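## Task

Coil the pink wire around the reel, always turning the same way, until very little of it in total remains off the reel. Only wire lying between the two flanges counts, not wire past their rims or inside the central hole. At the end the reel must lie flat and sit entirely within the painted ring, and neither the reel nor the wire may touch any other object or anything fixed to the table, such as an arm base. Nothing may rely on the robot to stay in place. Release everything, move the grippers away, and then declare the job finished yourself; any other ending counts as a failure.

## Robot and tools

Robot: two arms, left_arm and right_arm, each with a two-finger gripper. Every pose is given in one shared scene frame whose origin is on the table surface midway between the arms: +x points out over the table, +z points up, and left_arm sits on the +y side. The names left and right do not refer to sides of any image. On each gripper the fingers point along its own +z axis and close along its own y axis. The reported end_effector_position is the point between the finger pads, just under 1 cm behind the tips. The printed position can be slightly wrong, more so when the arm is reaching far.

Row format, shared by all motion tools: a single flat list of 16 numbers covering both arms, left_arm first. The order is x, y, z, qw, qx, qy, qz, opening for left_arm, followed by the same eight for right_arm. x, y, z are an absolute target position in metres in the scene frame. qw, qx, qy, qz are an absolute target orientation quaternion, w first, also in the scene frame. opening ranges from -1 (closed) to +1 (fully open, 0.087 m). You may add 12 more numbers, each 0 to 1: stiffness scales for each joint (left_arm's 6 then right_arm's 6, in Joint positions order). They multiply that joint's position gain and stay in effect until changed. Always fill in both arms. To keep an arm still, repeat its exact pose from the last result, plus its intended opening. To hold an orientation, keep sending the same quaternion instead of copying the possibly drifted reported one.

execute_actions(actions): a list of up to 15 actions. Each action is a table of up to 15 rows, each row used for one 1/30 s step; if fewer rows are given, the last one is repeated to fill 15 steps. An empty list simply returns the current state and images. Any target more than 0.6 m from the gripper's position at the start of an action, along any of that gripper's own axes, makes the action refused for both arms. If an action is malformed, or the first one fails that check against the latest state, the whole call is rejected and nothing moves.

move(target, speed, blocking): target is one 16-number row (absolute poses). Each gripper travels in a straight line toward its pose; both paths finish together and last between 0.5 and 10 s (cut off at 10 s if longer). speed is the path's top speed in m/s, 0.002 to 0.5, default 0.25; turning is capped at twice that in rad/s. Grippers rotate the shorter way. Paths do not avoid obstacles or the other arm, and the real gripper lags, may stray, and may exceed speed, especially near full reach. The opening is applied at the start. Faster motion and aiming further beyond a contact press harder. With blocking=false you get a result after 0.5 s while motion continues; until a result shows it ended, other moves and execute_actions are rejected, so use wait or stop. The result adds a move: line giving the ending (done, off_target, moving, held, fault) and any limits, plus each gripper's distance from its pose. If only one arm is named, the other finished at rest near its pose. held means a check blocked the final step; limits=paced means the sent pose was clipped; limits=held means steps were blocked en route, and the arm may then jump faster than speed.

wait(seconds): 0 to 10; lets time pass while arms hold their last command; returns early if a running move ends. stop(): brakes a running move (needs braking room; fingers keep moving). zoom_image(camera, region): enlarges [x0, y0, x1, y1] pixels (origin top-left, at most 504 by 504) of one camera's latest image. Cameras: cam_head_left, cam_head_right, cam_high, cam_low, cam_left_wrist, cam_right_wrist, all 504x504. finished_scene(scene): ends the current scene (give its number, 1 or 2) irreversibly and reports success; the goal must already hold and remain so.

Controller behaviour: each step, the command is clipped to within 70 mm and 16 degrees of the measured pose, then solved by damped inverse kinematics, favouring position over orientation. Long moves need several actions. Joint friction may leave the gripper up to about 31 mm off, and very small commands may not move it. Hand target lines show where each arm is currently driven. A pose unreachable line means the clearance check altered or blocked that arm's command. Joint ranges (rad): waist -2.618 to 3.054, shoulder 0.000 to 3.142, elbow 0.000 to 3.142, wrist pitch -1.571 to 1.571, wrist yaw -1.571 to 1.571, wrist roll -2.094 to 2.094.

Gripping: grip_measured uses the same scale as opening; the last Joint positions value is the opening in metres; each reading may be off by about 1 mm. To hold something, command roughly 0.02 below grip_measured (less for a lighter grip). Finger force is about 20 N per pad; closing fast can squeeze harder, sometimes until the fingers open again.

Joint torques are raw drive outputs with offsets and noise, not clean contact forces. Holding loads heats motors: MOTOR HOT appears at 75 °C, 90 °C stops that arm for 10 s, and 100 °C makes the arm go limp and drop. These appear as OVER-TEMPERATURE FAULT lines.

Avoid: knocking anything off the table, letting the arms collide or push each other, dropping or slamming objects, and pressing hard. Loose objects may occasionally get a small push from outside. Finish by opening the grippers, lifting clear, checking the reel and wire, then calling finished_scene.

Each tool is called after "Emit:" as name(argument=value, ...) on one line, values as JSON.

## Session

Emit:
execute_actions(actions=[])

Scene clock: 0.00 s.
left_arm: end_effector_position=(+0.3618, +0.5298, +0.2258) grip_measured=+0.989 end_effector_quat_wxyz=(+0.419, -0.463, +0.683, -0.378) | right_arm: end_effector_position=(+0.2104, -0.0345, +0.1558) grip_measured=+0.995 end_effector_quat_wxyz=(+0.755, -0.440, +0.470, +0.123)
Joint positions: left_arm=[ 0.849  1.7    1.327 -0.249  0.898 -0.818  0.087] | right_arm=[ 0.856  1.646  0.265  1.552  0.044 -0.598  0.087]
Joint velocities: left_arm=[-0.012  0.007  0.002  0.007  0.066 -0.051 -0.   ] | right_arm=[ 0.002 -0.007  0.007  0.037  0.051  0.051 -0.   ]
Joint torques (N m, as the arm reports them, + toward a larger angle): no reading
Motor temperatures (°C, as the motors report them): left_arm=[31 33 30 32 30 31] | right_arm=[30 29 32 32 31 31]
Hand target (left_arm): +0.362, +0.530, +0.226; +0.419, -0.463, +0.683, -0.378
Hand target (right_arm): +0.210, -0.034, +0.156; +0.755, -0.440, +0.470, +0.123
Joint stiffness scale: left_arm=[1. 1. 1. 1. 1. 1.] | right_arm=[1. 1. 1. 1. 1. 1.]

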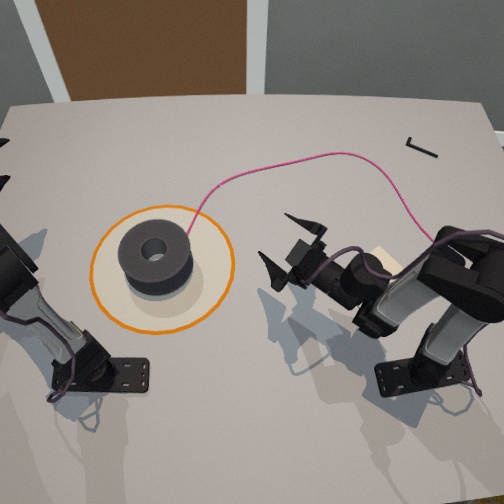

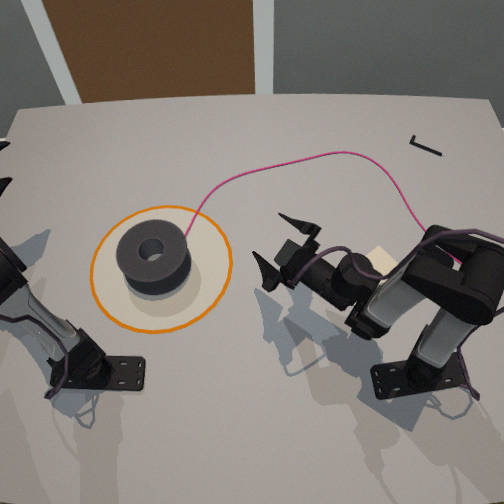

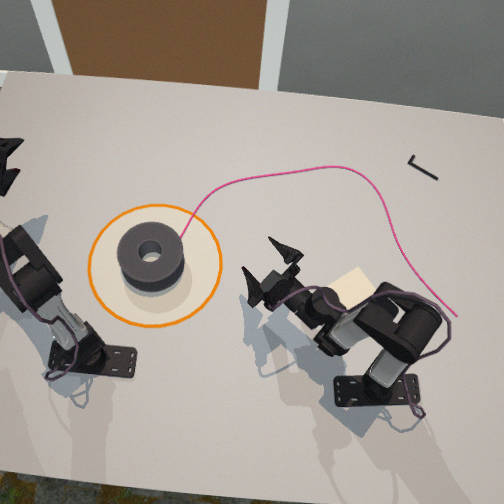

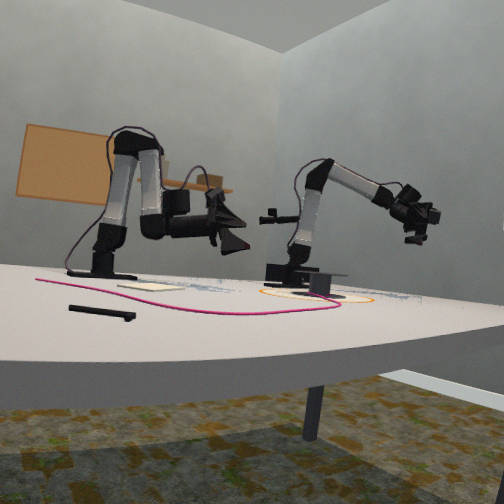

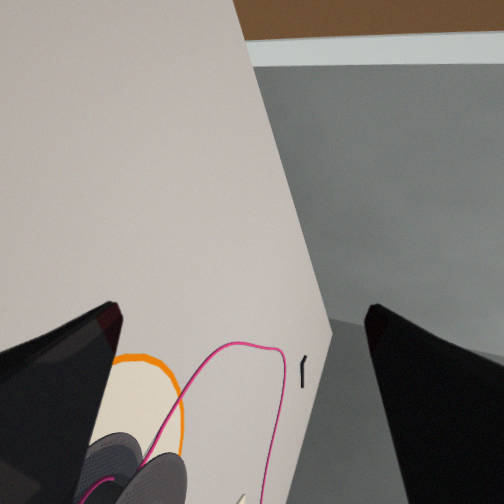

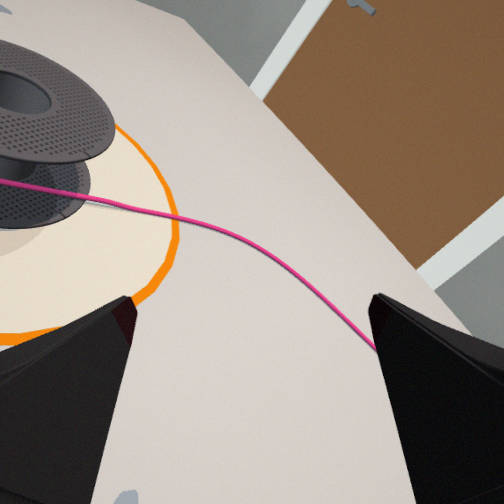

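Emit:
zoom_image(camera="cam_low", region=[240, 240, 400, 320])

Emit:
zoom_image(camera="cam_high", region=[70, 180, 250, 340])

Emit:
zoom_image(camera="cam_left_wrist", region=[60, 340, 260, 504])

Region (240, 240, 400, 320) of cam_low's 504x504 image, scaled by 3.150, with more detail than that image has.

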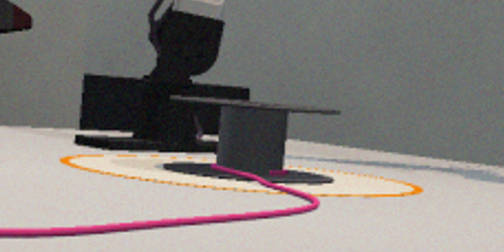

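Region (70, 180, 250, 340) of cam_high's 504x504 image, scaled by 2.800, with more detail than that image has.

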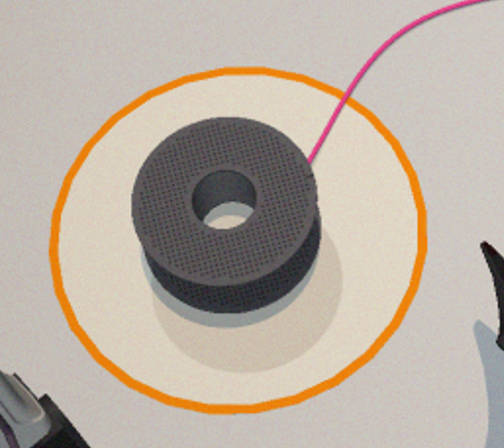

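Region (60, 340, 260, 504) of cam_left_wrist's 504x504 image, scaled by 2.520, with more detail than that image has; it fills the top 413 rows of this view, and the rest is white.

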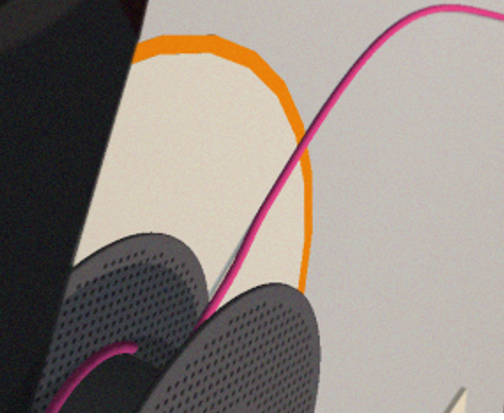

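Emit:
move(target=[0.206,0.233,0.16,0,1,0,0,-1, 0.12,-0.2,0.3,0.755,-0.44,0.47,0.123,1])

Scene clock: 27.77 s.
left_arm: end_effector_position=(+0.2047, +0.2291, +0.1554) grip_measured=-1.000 end_effector_quat_wxyz=(+0.286, +0.876, -0.382, +0.071) | right_arm: end_effector_position=(+0.1203, -0.1978, +0.2919) grip_measured=+0.995 end_effector_quat_wxyz=(+0.747, -0.450, +0.475, +0.120)
Joint positions: left_arm=[ 0.154  1.452  1.144 -1.481  0.561 -2.093  0.   ] | right_arm=[ 0.291  0.12   0.484 -0.198 -0.519 -0.517  0.087]
Joint velocities: left_arm=[ 0.007  0.007  0.022 -0.022  0.051 -0.022  0.   ] | right_arm=[-0.002  0.012 -0.002 -0.037 -0.037  0.007  0.   ]
Joint torques (N m, as the arm reports them, + toward a larger angle): left_arm=[ 0.83 -3.25  7.34 -0.3   0.31  0.03] | right_arm=[-1.21  1.43  7.23  1.67  0.04  0.15]
Motor temperatures (°C, as the motors report them): left_arm=[31 37 34 36 30 31] | right_arm=[30 31 35 37 31 31]
Hand target (left_arm): +0.210, +0.231, +0.160; +0.290, +0.878, -0.374, +0.072
Hand target (right_arm): +0.115, -0.201, +0.300; +0.754, -0.446, +0.468, +0.118
Off the commanded pose (left_arm): 0.006 m, 58 deg; orientation clipped at the last step of the last action.
Off the commanded pose (right_arm): 0.008 m, 2 deg.
Joint stiffness scale: left_arm=[1. 1. 1. 1. 1. 1.] | right_arm=[1. 1. 1. 1. 1. 1.]
joint sent to its limit (left arm) — the command would take joint 6 (wrist roll) past its lower limit, so that joint was sent only as far as its limit.
move: off_target (left_arm); limits=paced
camera_calibration (this result's frames):
cam_left_wrist: T_world_to_cam=[[0.686443, 0.556802, -0.467726, -0.193817], [0.556938, 0.0110118, 0.830481, -0.220408], [0.467564, -0.830572, -0.302545, 0.282857], [0, 0, 0, 1]] pos_world=[0.123544, 0.345278, 0.177968]
cam_right_wrist: T_world_to_cam=[[0.617831, -0.566043, 0.545784, -0.346416], [-0.127597, -0.757079, -0.640742, 0.0713402], [0.775889, 0.32623, -0.539972, 0.271997], [0, 0, 0, 1]] pos_world=[0.0120898, -0.23081, 0.38165]

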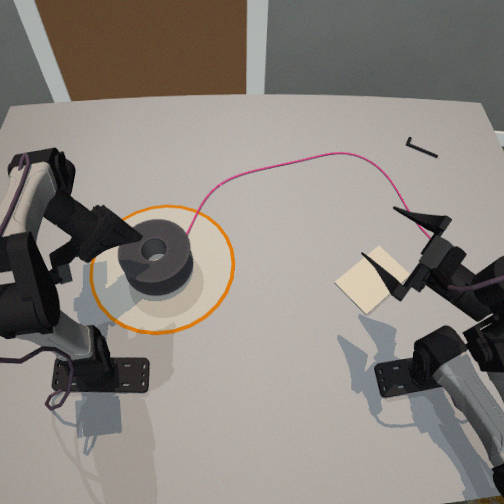

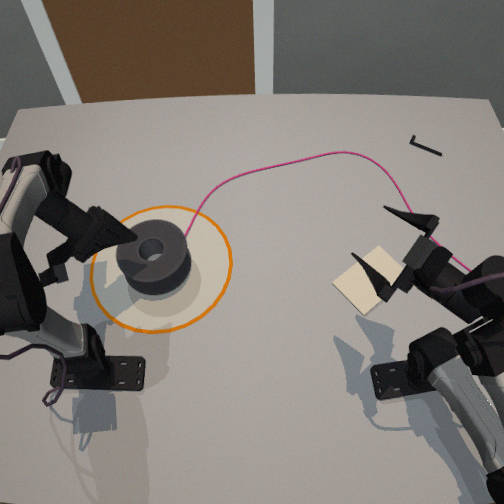

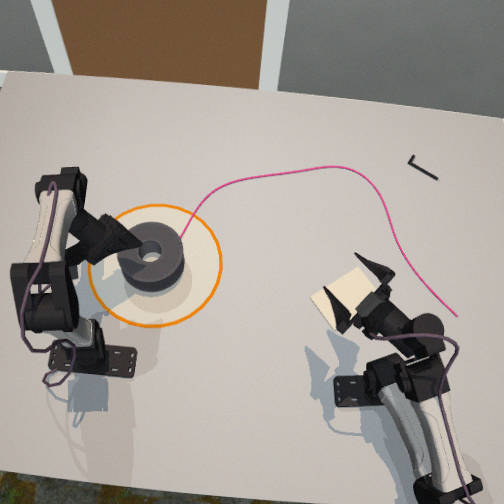

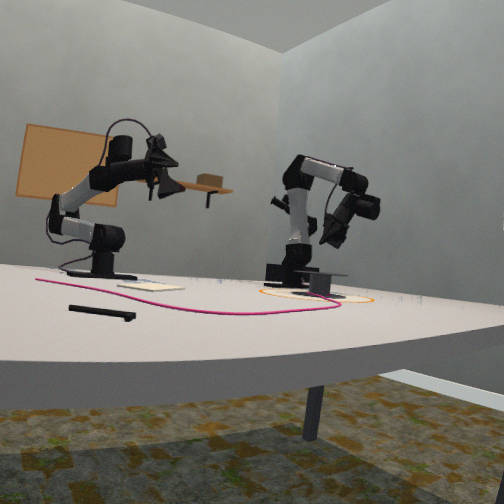

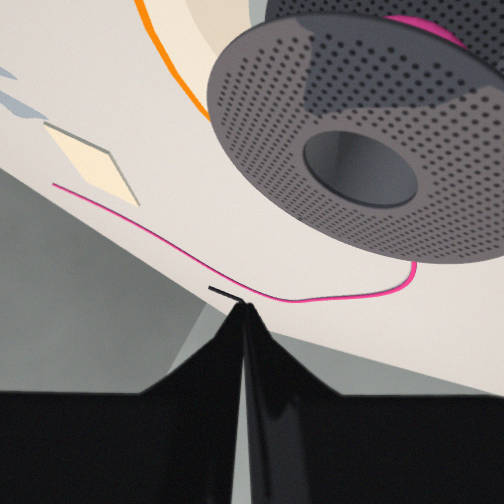

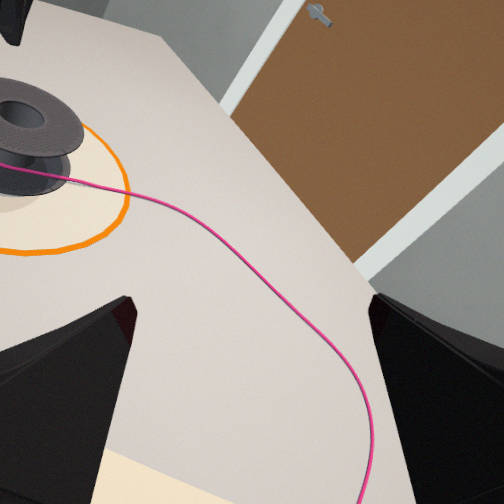

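Emit:
move(target=[0.206,0.233,0.12,0,0.707,-0.707,0,-1, 0.12,-0.2,0.3,0.755,-0.44,0.47,0.123,1])

Scene clock: 33.87 s.
left_arm: end_effector_position=(+0.2030, +0.2325, +0.1176) grip_measured=-1.000 end_effector_quat_wxyz=(+0.012, +0.712, -0.702, -0.006) | right_arm: end_effector_position=(+0.1205, -0.1987, +0.2949) grip_measured=+0.995 end_effector_quat_wxyz=(+0.750, -0.445, +0.474, +0.124)
Joint positions: left_arm=[-0.179  1.453  1.177 -1.318  0.013 -1.755  0.   ] | right_arm=[ 0.267  0.12   0.484 -0.183 -0.539 -0.496  0.087]
Joint velocities: left_arm=[ 0.012 -0.007  0.022 -0.007  0.007  0.007  0.   ] | right_arm=[ 0.002 -0.012  0.002 -0.037 -0.007  0.022 -0.001]
Joint torques (N m, as the arm reports them, + toward a larger angle): left_arm=[-0.72 -5.56  5.93  0.38 -0.15  0.14] | right_arm=[-1.08  2.9   6.4   1.87  0.    0.05]
Motor temperatures (°C, as the motors report them): left_arm=[31 37 35 35 30 31] | right_arm=[30 31 36 37 31 31]
Hand target (left_arm): +0.206, +0.232, +0.120; +0.001, +0.707, -0.707, +0.000
Hand target (right_arm): +0.120, -0.200, +0.300; +0.755, -0.441, +0.470, +0.122
Off the commanded pose (left_arm): 0.004 m, 2 deg.
Off the commanded pose (right_arm): 0.005 m, 1 deg.
Joint stiffness scale: left_arm=[1. 1. 1. 1. 1. 1.] | right_arm=[1. 1. 1. 1. 1. 1.]
move: done
camera_calibration (this result's frames):
cam_left_wrist: T_world_to_cam=[[0.998211, 0.0457397, -0.0385025, -0.207128], [0.0591216, -0.659301, 0.749551, 0.0783695], [0.00889955, -0.750487, -0.660826, 0.391682], [0, 0, 0, 1]] pos_world=[0.198638, 0.355096, 0.192117]
cam_right_wrist: T_world_to_cam=[[0.617842, -0.57464, 0.536712, -0.347718], [-0.128476, -0.74718, -0.652086, 0.078046], [0.775736, 0.333931, -0.535466, 0.273946], [0, 0, 0, 1]] pos_world=[0.0123522, -0.232977, 0.384206]

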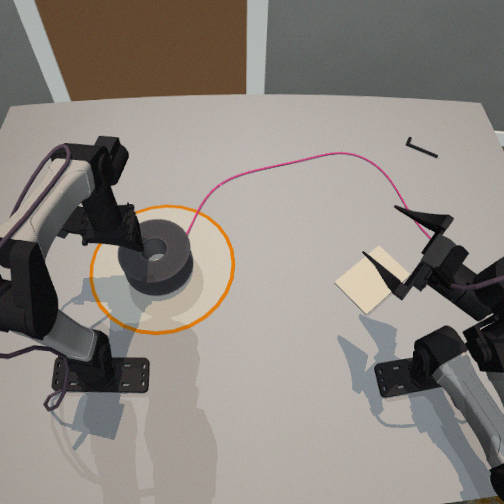

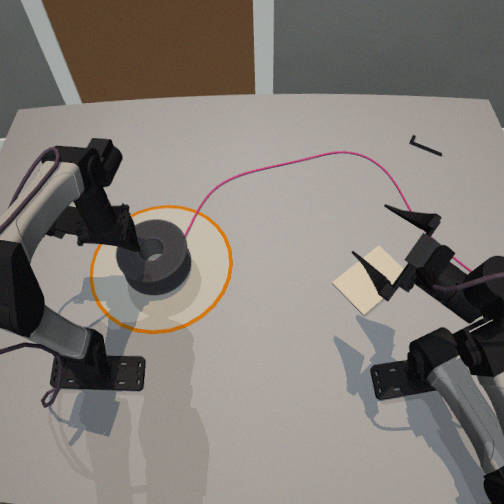

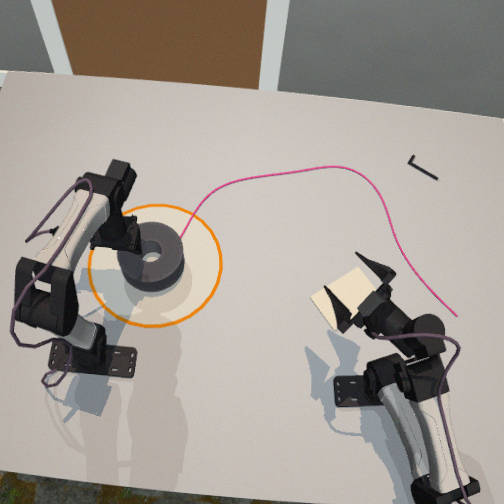

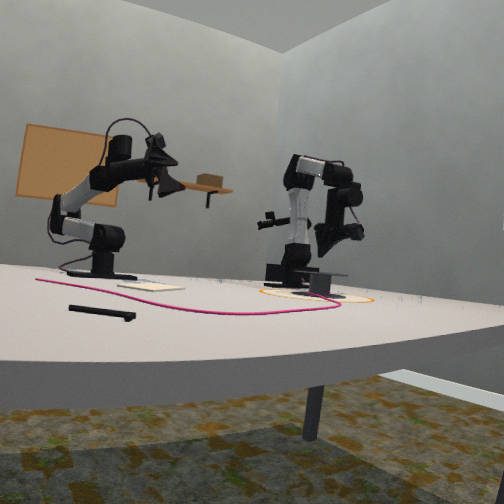

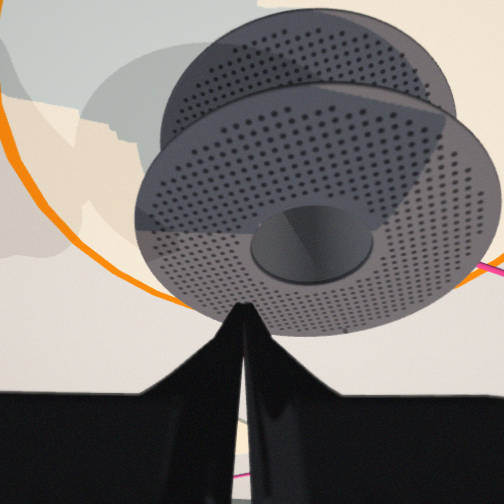

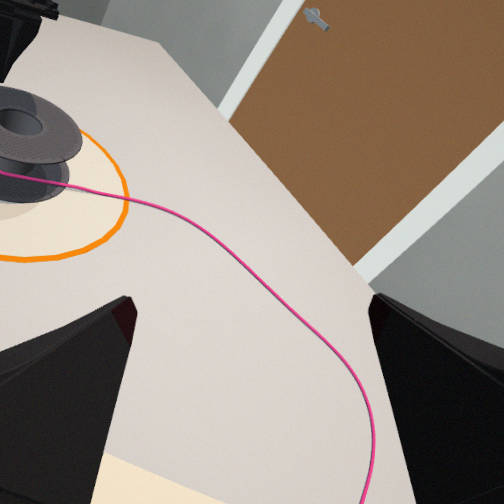

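Emit:
move(target=[0.229,0.214,0.085,0,0.707,-0.707,0,-1, 0.12,-0.2,0.3,0.755,-0.44,0.47,0.123,1], speed=0.1)

Scene clock: 38.80 s.
left_arm: end_effector_position=(+0.2349, +0.2137, +0.0965) grip_measured=-1.000 end_effector_quat_wxyz=(-0.004, +0.708, -0.706, +0.015) | right_arm: end_effector_position=(+0.1204, -0.1986, +0.2951) grip_measured=+0.995 end_effector_quat_wxyz=(+0.750, -0.444, +0.474, +0.124)
Joint positions: left_arm=[-0.23   1.545  1.177 -1.173  0.009 -1.794  0.   ] | right_arm=[ 0.267  0.12   0.484 -0.182 -0.539 -0.494  0.087]
Joint velocities: left_arm=[ 0.007  0.002  0.002  0.037 -0.007 -0.022  0.   ] | right_arm=[ 0.017 -0.007  0.017 -0.007 -0.066  0.037 -0.   ]
Joint torques (N m, as the arm reports them, + toward a larger angle): left_arm=[-0.72 -4.92  3.87  0.48 -0.12  0.02] | right_arm=[-1.2   2.77  6.52  1.82 -0.02  0.13]
Motor temperatures (°C, as the motors report them): left_arm=[31 37 35 35 30 31] | right_arm=[30 31 36 38 31 31]
Hand target (left_arm): +0.229, +0.214, +0.085; +0.000, +0.707, -0.707, -0.000
Hand target (right_arm): +0.120, -0.200, +0.300; +0.755, -0.440, +0.470, +0.123
Off the commanded pose (left_arm): 0.013 m, 2 deg.
Off the commanded pose (right_arm): 0.005 m, 1 deg.
Joint stiffness scale: left_arm=[1. 1. 1. 1. 1. 1.] | right_arm=[1. 1. 1. 1. 1. 1.]
move: off_target (left_arm)
camera_calibration (this result's frames):
cam_left_wrist: T_world_to_cam=[[0.999353, 0.0334876, 0.0131231, -0.241516], [0.0120202, -0.654842, 0.75567, 0.0894444], [0.0338992, -0.755023, -0.654821, 0.357845], [0, 0, 0, 1]] pos_world=[0.228154, 0.336841, 0.169903]
cam_right_wrist: T_world_to_cam=[[0.61825, -0.574941, 0.53592, -0.347613], [-0.128086, -0.746432, -0.653018, 0.0786227], [0.775475, 0.335084, -0.535124, 0.274274], [0, 0, 0, 1]] pos_world=[0.0122893, -0.233076, 0.384405]

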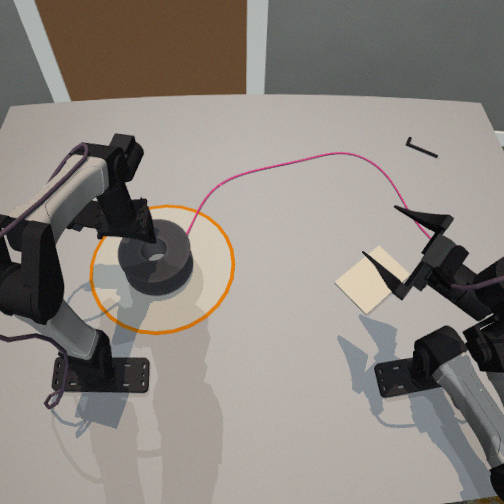

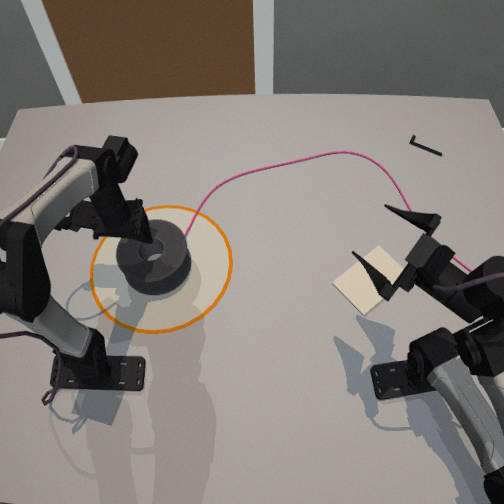

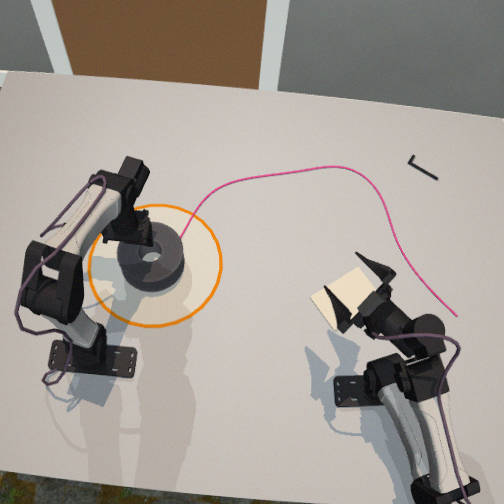

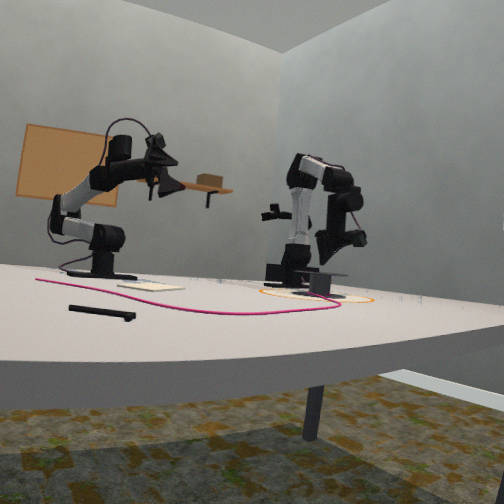

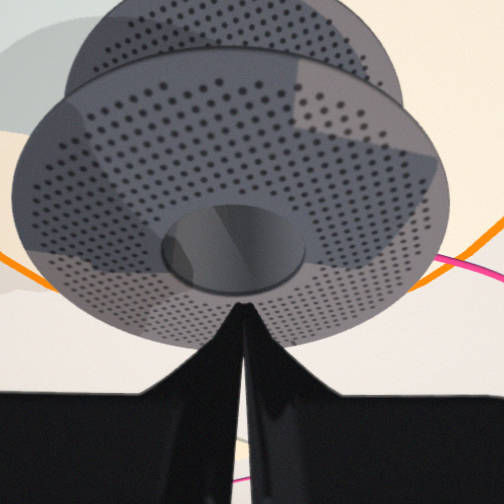

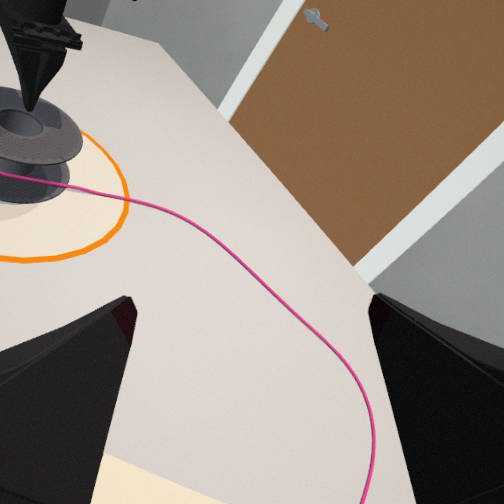

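Emit:
move(target=[0.229,0.213,0.035,0,0.777,-0.629,0,-1, 0.12,-0.2,0.3,0.755,-0.44,0.47,0.123,1], speed=0.06)

Scene clock: 44.10 s.
left_arm: end_effector_position=(+0.2345, +0.2122, +0.0454) grip_measured=-1.000 end_effector_quat_wxyz=(-0.001, +0.777, -0.629, +0.014) | right_arm: end_effector_position=(+0.1203, -0.1985, +0.2952) grip_measured=+0.995 end_effector_quat_wxyz=(+0.750, -0.444, +0.474, +0.124)
Joint positions: left_arm=[-0.247  1.564  0.986 -0.968  0.009 -2.018  0.   ] | right_arm=[ 0.267  0.12   0.484 -0.181 -0.54  -0.494  0.087]
Joint velocities: left_arm=[-0.007  0.002 -0.017  0.051 -0.007 -0.037  0.   ] | right_arm=[ 0.012 -0.012 -0.007 -0.007 -0.022 -0.007  0.   ]
Joint torques (N m, as the arm reports them, + toward a larger angle): left_arm=[-0.69 -4.46  4.1   0.47 -0.14  0.01] | right_arm=[-1.25  2.79  6.4   1.87  0.    0.15]
Motor temperatures (°C, as the motors report them): left_arm=[31 37 35 34 30 31] | right_arm=[30 31 37 38 31 31]
Hand target (left_arm): +0.229, +0.213, +0.035; +0.000, +0.777, -0.629, -0.000
Hand target (right_arm): +0.120, -0.200, +0.300; +0.755, -0.440, +0.470, +0.123
Off the commanded pose (left_arm): 0.012 m, 2 deg.
Off the commanded pose (right_arm): 0.005 m, 1 deg.
Joint stiffness scale: left_arm=[1. 1. 1. 1. 1. 1.] | right_arm=[1. 1. 1. 1. 1. 1.]
move: off_target (left_arm)
camera_calibration (this result's frames):
cam_left_wrist: T_world_to_cam=[[0.971095, 0.238632, 0.00546797, -0.276965], [0.151587, -0.634243, 0.758127, 0.0898806], [0.184381, -0.735384, -0.652084, 0.283706], [0, 0, 0, 1]] pos_world=[0.203025, 0.331732, 0.118374]
cam_right_wrist: T_world_to_cam=[[0.618261, -0.574749, 0.536113, -0.347621], [-0.127558, -0.746432, -0.653122, 0.0786735], [0.775553, 0.335414, -0.534804, 0.274305], [0, 0, 0, 1]] pos_world=[0.0122181, -0.233076, 0.384447]

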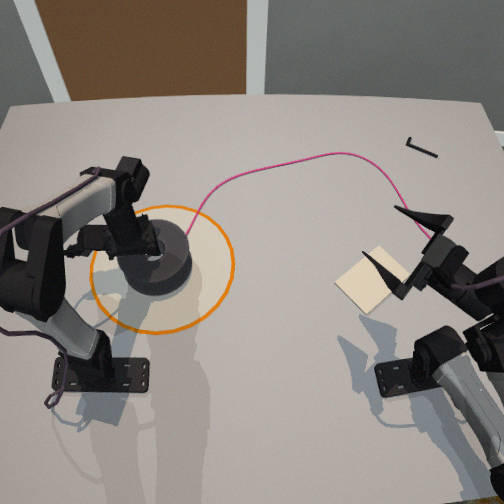

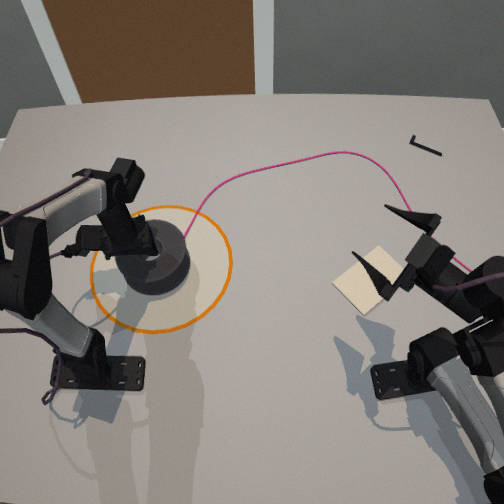

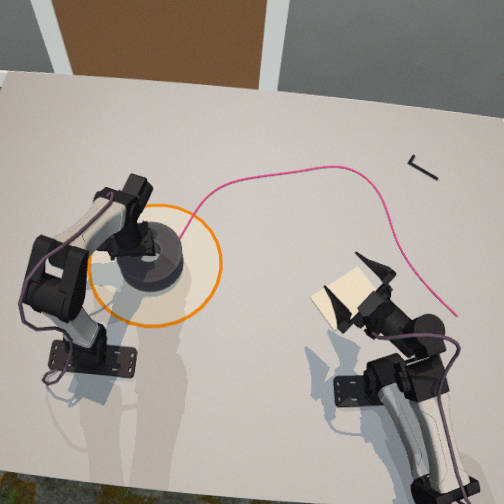

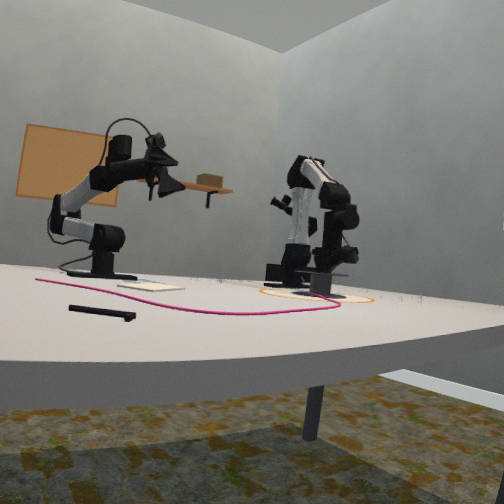

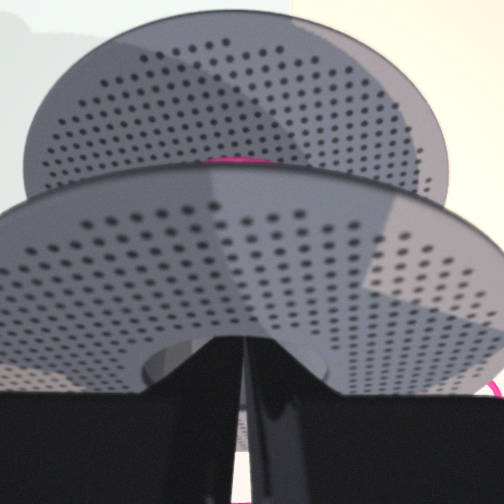

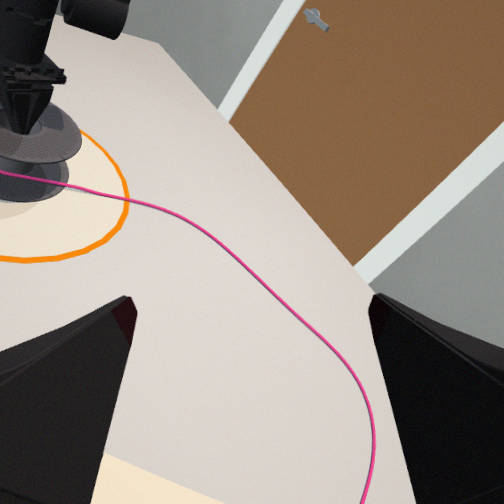

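The fingers are in the hole. I'll open them gently until they press on the inside wall.

Emit:
execute_actions(actions=[[[0.229,0.213,0.035,0,0.777,-0.629,0,-0.7, 0.12,-0.2,0.3,0.755,-0.44,0.47,0.123,1]],[[0.229,0.213,0.035,0,0.777,-0.629,0,-0.45, 0.12,-0.2,0.3,0.755,-0.44,0.47,0.123,1]],[[0.229,0.213,0.035,0,0.777,-0.629,0,-0.2, 0.12,-0.2,0.3,0.755,-0.44,0.47,0.123,1]]])

Scene clock: 49.03 s.
left_arm: end_effector_position=(+0.2354, +0.2120, +0.0455) grip_measured=-0.461 end_effector_quat_wxyz=(-0.002, +0.778, -0.628, +0.015) | right_arm: end_effector_position=(+0.1203, -0.1985, +0.2952) grip_measured=+0.995 end_effector_quat_wxyz=(+0.750, -0.444, +0.474, +0.124)
Joint positions: left_arm=[-0.247  1.564  0.986 -0.964  0.008 -2.021  0.024] | right_arm=[ 0.267  0.12   0.484 -0.181 -0.54  -0.494  0.087]
Joint velocities: left_arm=[ 0.007 -0.002 -0.002 -0.007 -0.022  0.022  0.   ] | right_arm=[-0.007 -0.002 -0.002 -0.037  0.007 -0.022  0.   ]
Joint torques (N m, as the arm reports them, + toward a larger angle): left_arm=[-0.6  -4.52  4.08  0.44 -0.14  0.06] | right_arm=[-1.11  2.94  6.38  1.81  0.06  0.14]
Motor temperatures (°C, as the motors report them): left_arm=[31 37 34 34 30 31] | right_arm=[30 31 37 39 31 31]
Hand target (left_arm): +0.229, +0.213, +0.035; -0.000, +0.777, -0.629, -0.000
Hand target (right_arm): +0.120, -0.200, +0.300; +0.755, -0.440, +0.470, +0.123
Off the commanded pose (left_arm): 0.012 m, 2 deg.
Off the commanded pose (right_arm): 0.005 m, 1 deg.
Joint stiffness scale: left_arm=[1. 1. 1. 1. 1. 1.] | right_arm=[1. 1. 1. 1. 1. 1.]
camera_calibration (this result's frames):
cam_left_wrist: T_world_to_cam=[[0.970425, 0.241244, 0.00879568, -0.278351], [0.150664, -0.633723, 0.758746, 0.0896214], [0.188617, -0.734981, -0.651327, 0.282279], [0, 0, 0, 1]] pos_world=[0.203373, 0.331415, 0.118305]
cam_right_wrist: T_world_to_cam=[[0.618261, -0.574749, 0.536113, -0.347621], [-0.127558, -0.746432, -0.653122, 0.0786735], [0.775553, 0.335414, -0.534804, 0.274305], [0, 0, 0, 1]] pos_world=[0.0122181, -0.233076, 0.384447]

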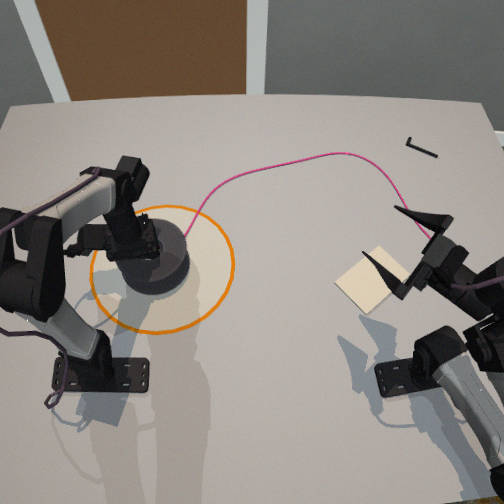

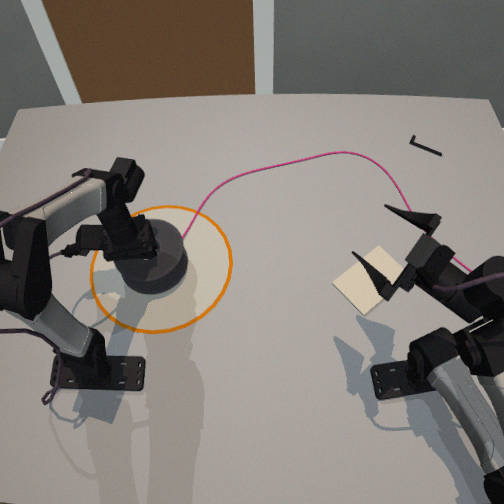

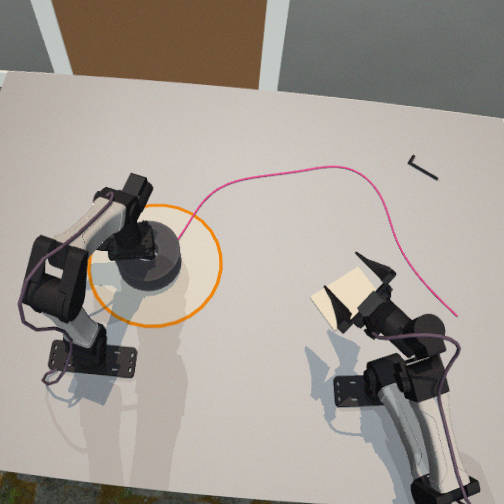

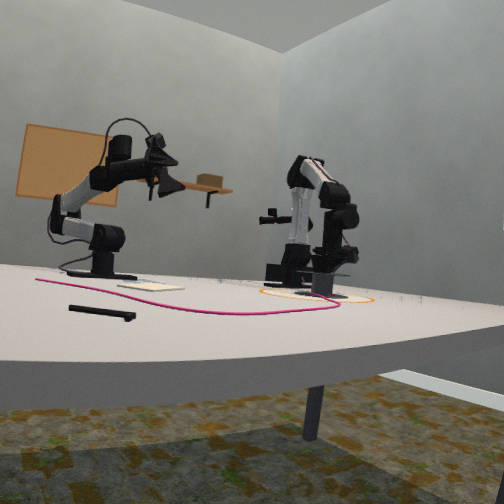

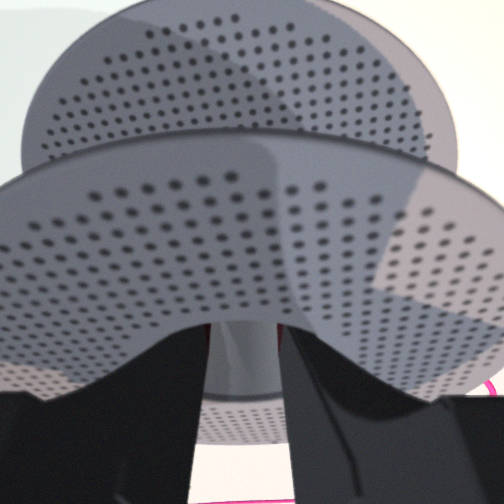

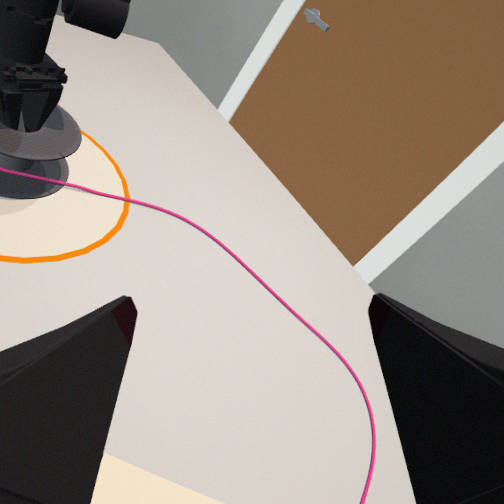

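Emit:
move(target=[0.229,0.213,0.035,0,-0.113,-0.994,0,-0.4, 0.12,-0.2,0.3,0.755,-0.44,0.47,0.123,1], speed=0.4)

Emit:
move(target=[0.229,0.213,0.035,0,-0.899,-0.438,0,-0.4, 0.12,-0.2,0.3,0.755,-0.44,0.47,0.123,1], speed=0.4)

Scene clock: 57.03 s.
left_arm: end_effector_position=(+0.2285, +0.2118, +0.0468) grip_measured=-0.402 end_effector_quat_wxyz=(+0.015, +0.099, +0.995, -0.012) | right_arm: end_effector_position=(+0.1203, -0.1985, +0.2952) grip_measured=+0.995 end_effector_quat_wxyz=(+0.750, -0.444, +0.474, +0.124)
Joint positions: left_arm=[-0.362  1.76   1.216 -0.993  0.015 -0.154  0.026] | right_arm=[ 0.267  0.12   0.484 -0.181 -0.54  -0.494  0.087]
Joint velocities: left_arm=[-0.017 -0.007  0.007  0.022  0.095  0.022  0.   ] | right_arm=[ 0.012 -0.002 -0.007 -0.007 -0.007 -0.007 -0.001]
Joint torques (N m, as the arm reports them, + toward a larger angle): left_arm=[-0.73 -4.19  5.81  0.59 -0.13  0.24] | right_arm=[-1.15  2.89  6.38  1.83  0.05  0.16]
Motor temperatures (°C, as the motors report them): left_arm=[31 37 34 34 30 31] | right_arm=[30 30 38 39 31 31]
Hand target (left_arm): +0.228, +0.213, +0.035; -0.000, +0.113, +0.994, -0.000
Hand target (right_arm): +0.120, -0.200, +0.300; +0.755, -0.440, +0.470, +0.123
Off the commanded pose (left_arm): 0.012 m, 3 deg.
Off the commanded pose (right_arm): 0.005 m, 1 deg.
Joint stiffness scale: left_arm=[1. 1. 1. 1. 1. 1.] | right_arm=[1. 1. 1. 1. 1. 1.]
move: off_target (left_arm)
camera_calibration (this result's frames):
cam_left_wrist: T_world_to_cam=[[-0.167284, -0.985878, 0.007764, 0.248288], [-0.679325, 0.120968, 0.723798, 0.120994], [-0.714516, 0.115805, -0.689968, 0.312279], [0, 0, 0, 1]] pos_world=[0.346857, 0.193982, 0.12596]
cam_right_wrist: T_world_to_cam=[[0.618261, -0.574749, 0.536113, -0.347621], [-0.127558, -0.746432, -0.653122, 0.0786735], [0.775553, 0.335414, -0.534804, 0.274305], [0, 0, 0, 1]] pos_world=[0.0122181, -0.233076, 0.384447]

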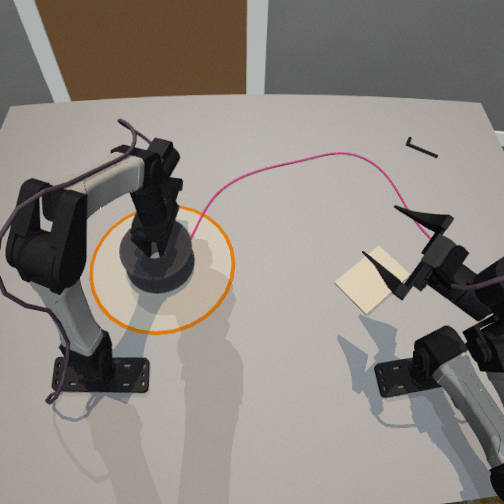

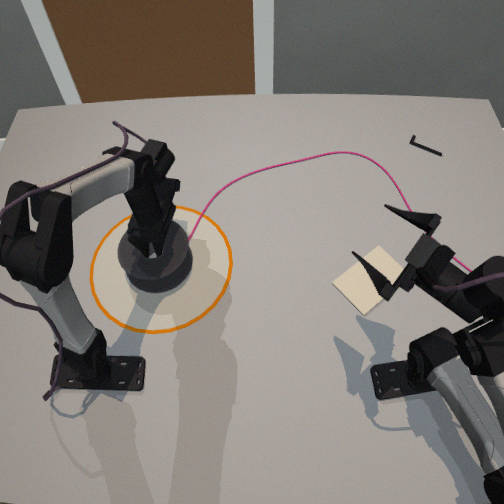

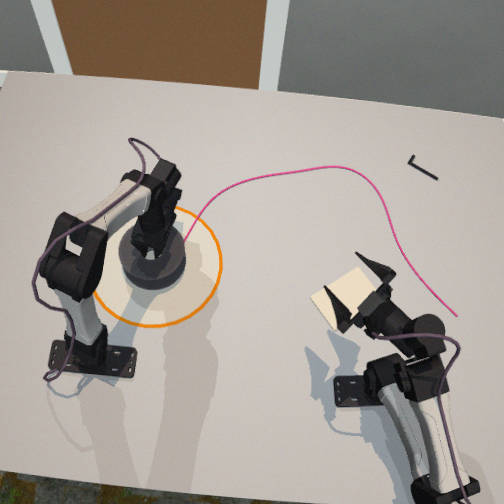

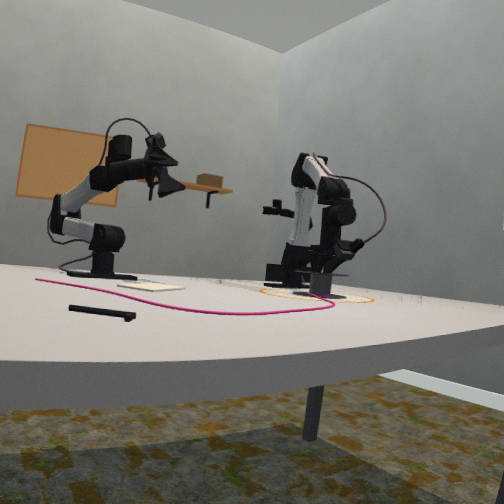

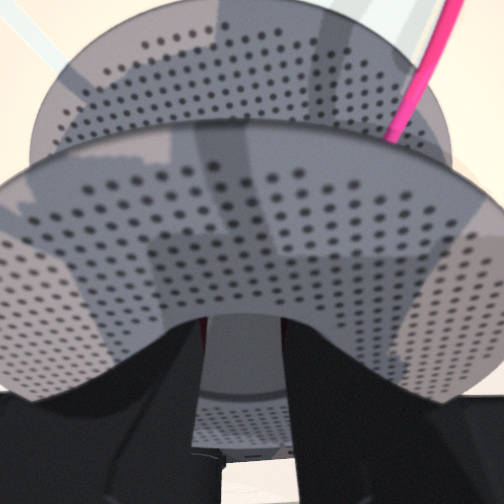

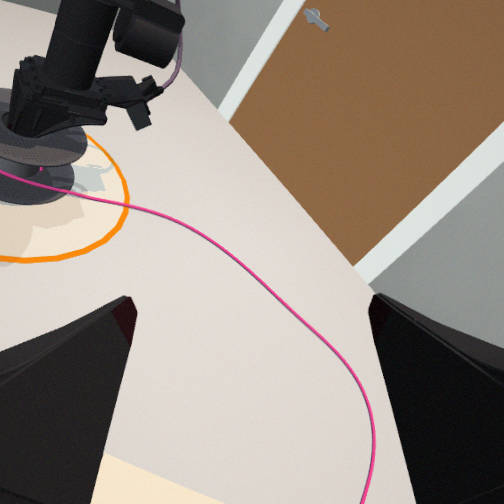

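Scene clock: 60.27 s.
left_arm: end_effector_position=(+0.2388, +0.2113, +0.0479) grip_measured=-0.401 end_effector_quat_wxyz=(+0.008, +0.894, +0.448, +0.012) | right_arm: end_effector_position=(+0.1203, -0.1985, +0.2952) grip_measured=+0.995 end_effector_quat_wxyz=(+0.750, -0.444, +0.474, +0.124)
Joint positions: left_arm=[-0.533  1.623  1.058 -0.979 -0.01   1.689  0.026] | right_arm=[ 0.267  0.12   0.484 -0.181 -0.54  -0.494  0.087]
Joint velocities: left_arm=[ 0.002 -0.002 -0.012 -0.051 -0.007  0.051 -0.   ] | right_arm=[-0.012  0.012 -0.022 -0.051 -0.007  0.007 -0.002]
Joint torques (N m, as the arm reports them, + toward a larger angle): left_arm=[-0.5  -6.15  2.61  0.56  0.2   0.22] | right_arm=[-1.23  2.86  6.47  1.84  0.01  0.13]
Motor temperatures (°C, as the motors report them): left_arm=[31 37 34 34 30 31] | right_arm=[30 30 38 40 31 31]
Hand target (left_arm): +0.229, +0.213, +0.036; -0.000, +0.899, +0.438, -0.001
Hand target (right_arm): +0.120, -0.200, +0.300; +0.755, -0.440, +0.470, +0.123
Off the commanded pose (left_arm): 0.016 m, 2 deg.
Off the commanded pose (right_arm): 0.005 m, 1 deg.
Joint stiffness scale: left_arm=[1. 1. 1. 1. 1. 1.] | right_arm=[1. 1. 1. 1. 1. 1.]
move: off_target (left_arm)
camera_calibration (this result's frames):
cam_left_wrist: T_world_to_cam=[[-0.818389, 0.573336, -0.0390556, 0.0777679], [0.3534, 0.55571, 0.752526, -0.21262], [0.453154, 0.602056, -0.657404, -0.0626937], [0, 0, 0, 1]] pos_world=[0.167194, 0.111313, 0.121824]
cam_right_wrist: T_world_to_cam=[[0.618261, -0.574749, 0.536113, -0.347621], [-0.127558, -0.746432, -0.653122, 0.0786735], [0.775553, 0.335414, -0.534804, 0.274305], [0, 0, 0, 1]] pos_world=[0.0122181, -0.233076, 0.384447]

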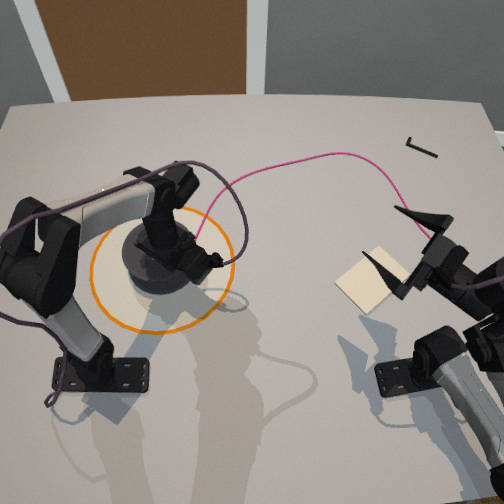

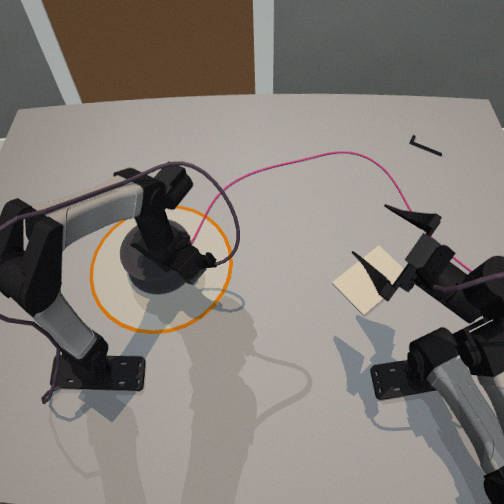

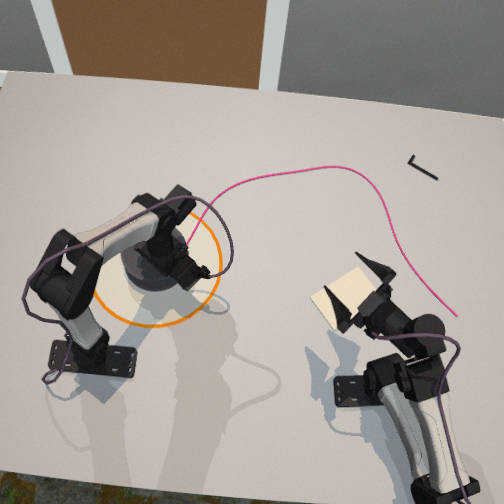

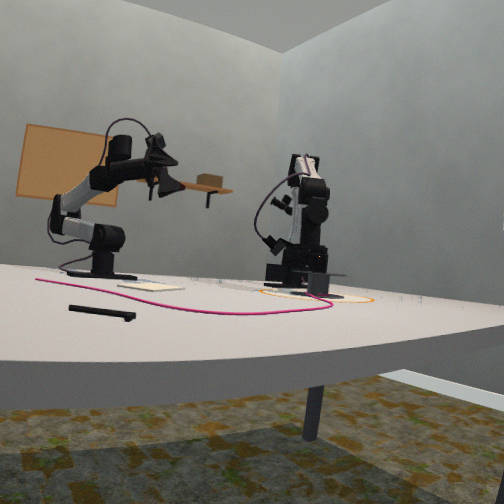

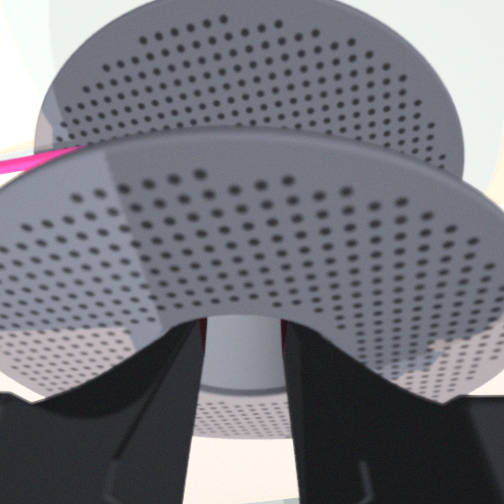

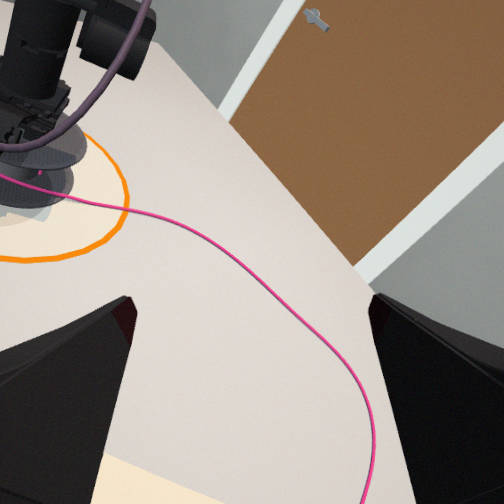

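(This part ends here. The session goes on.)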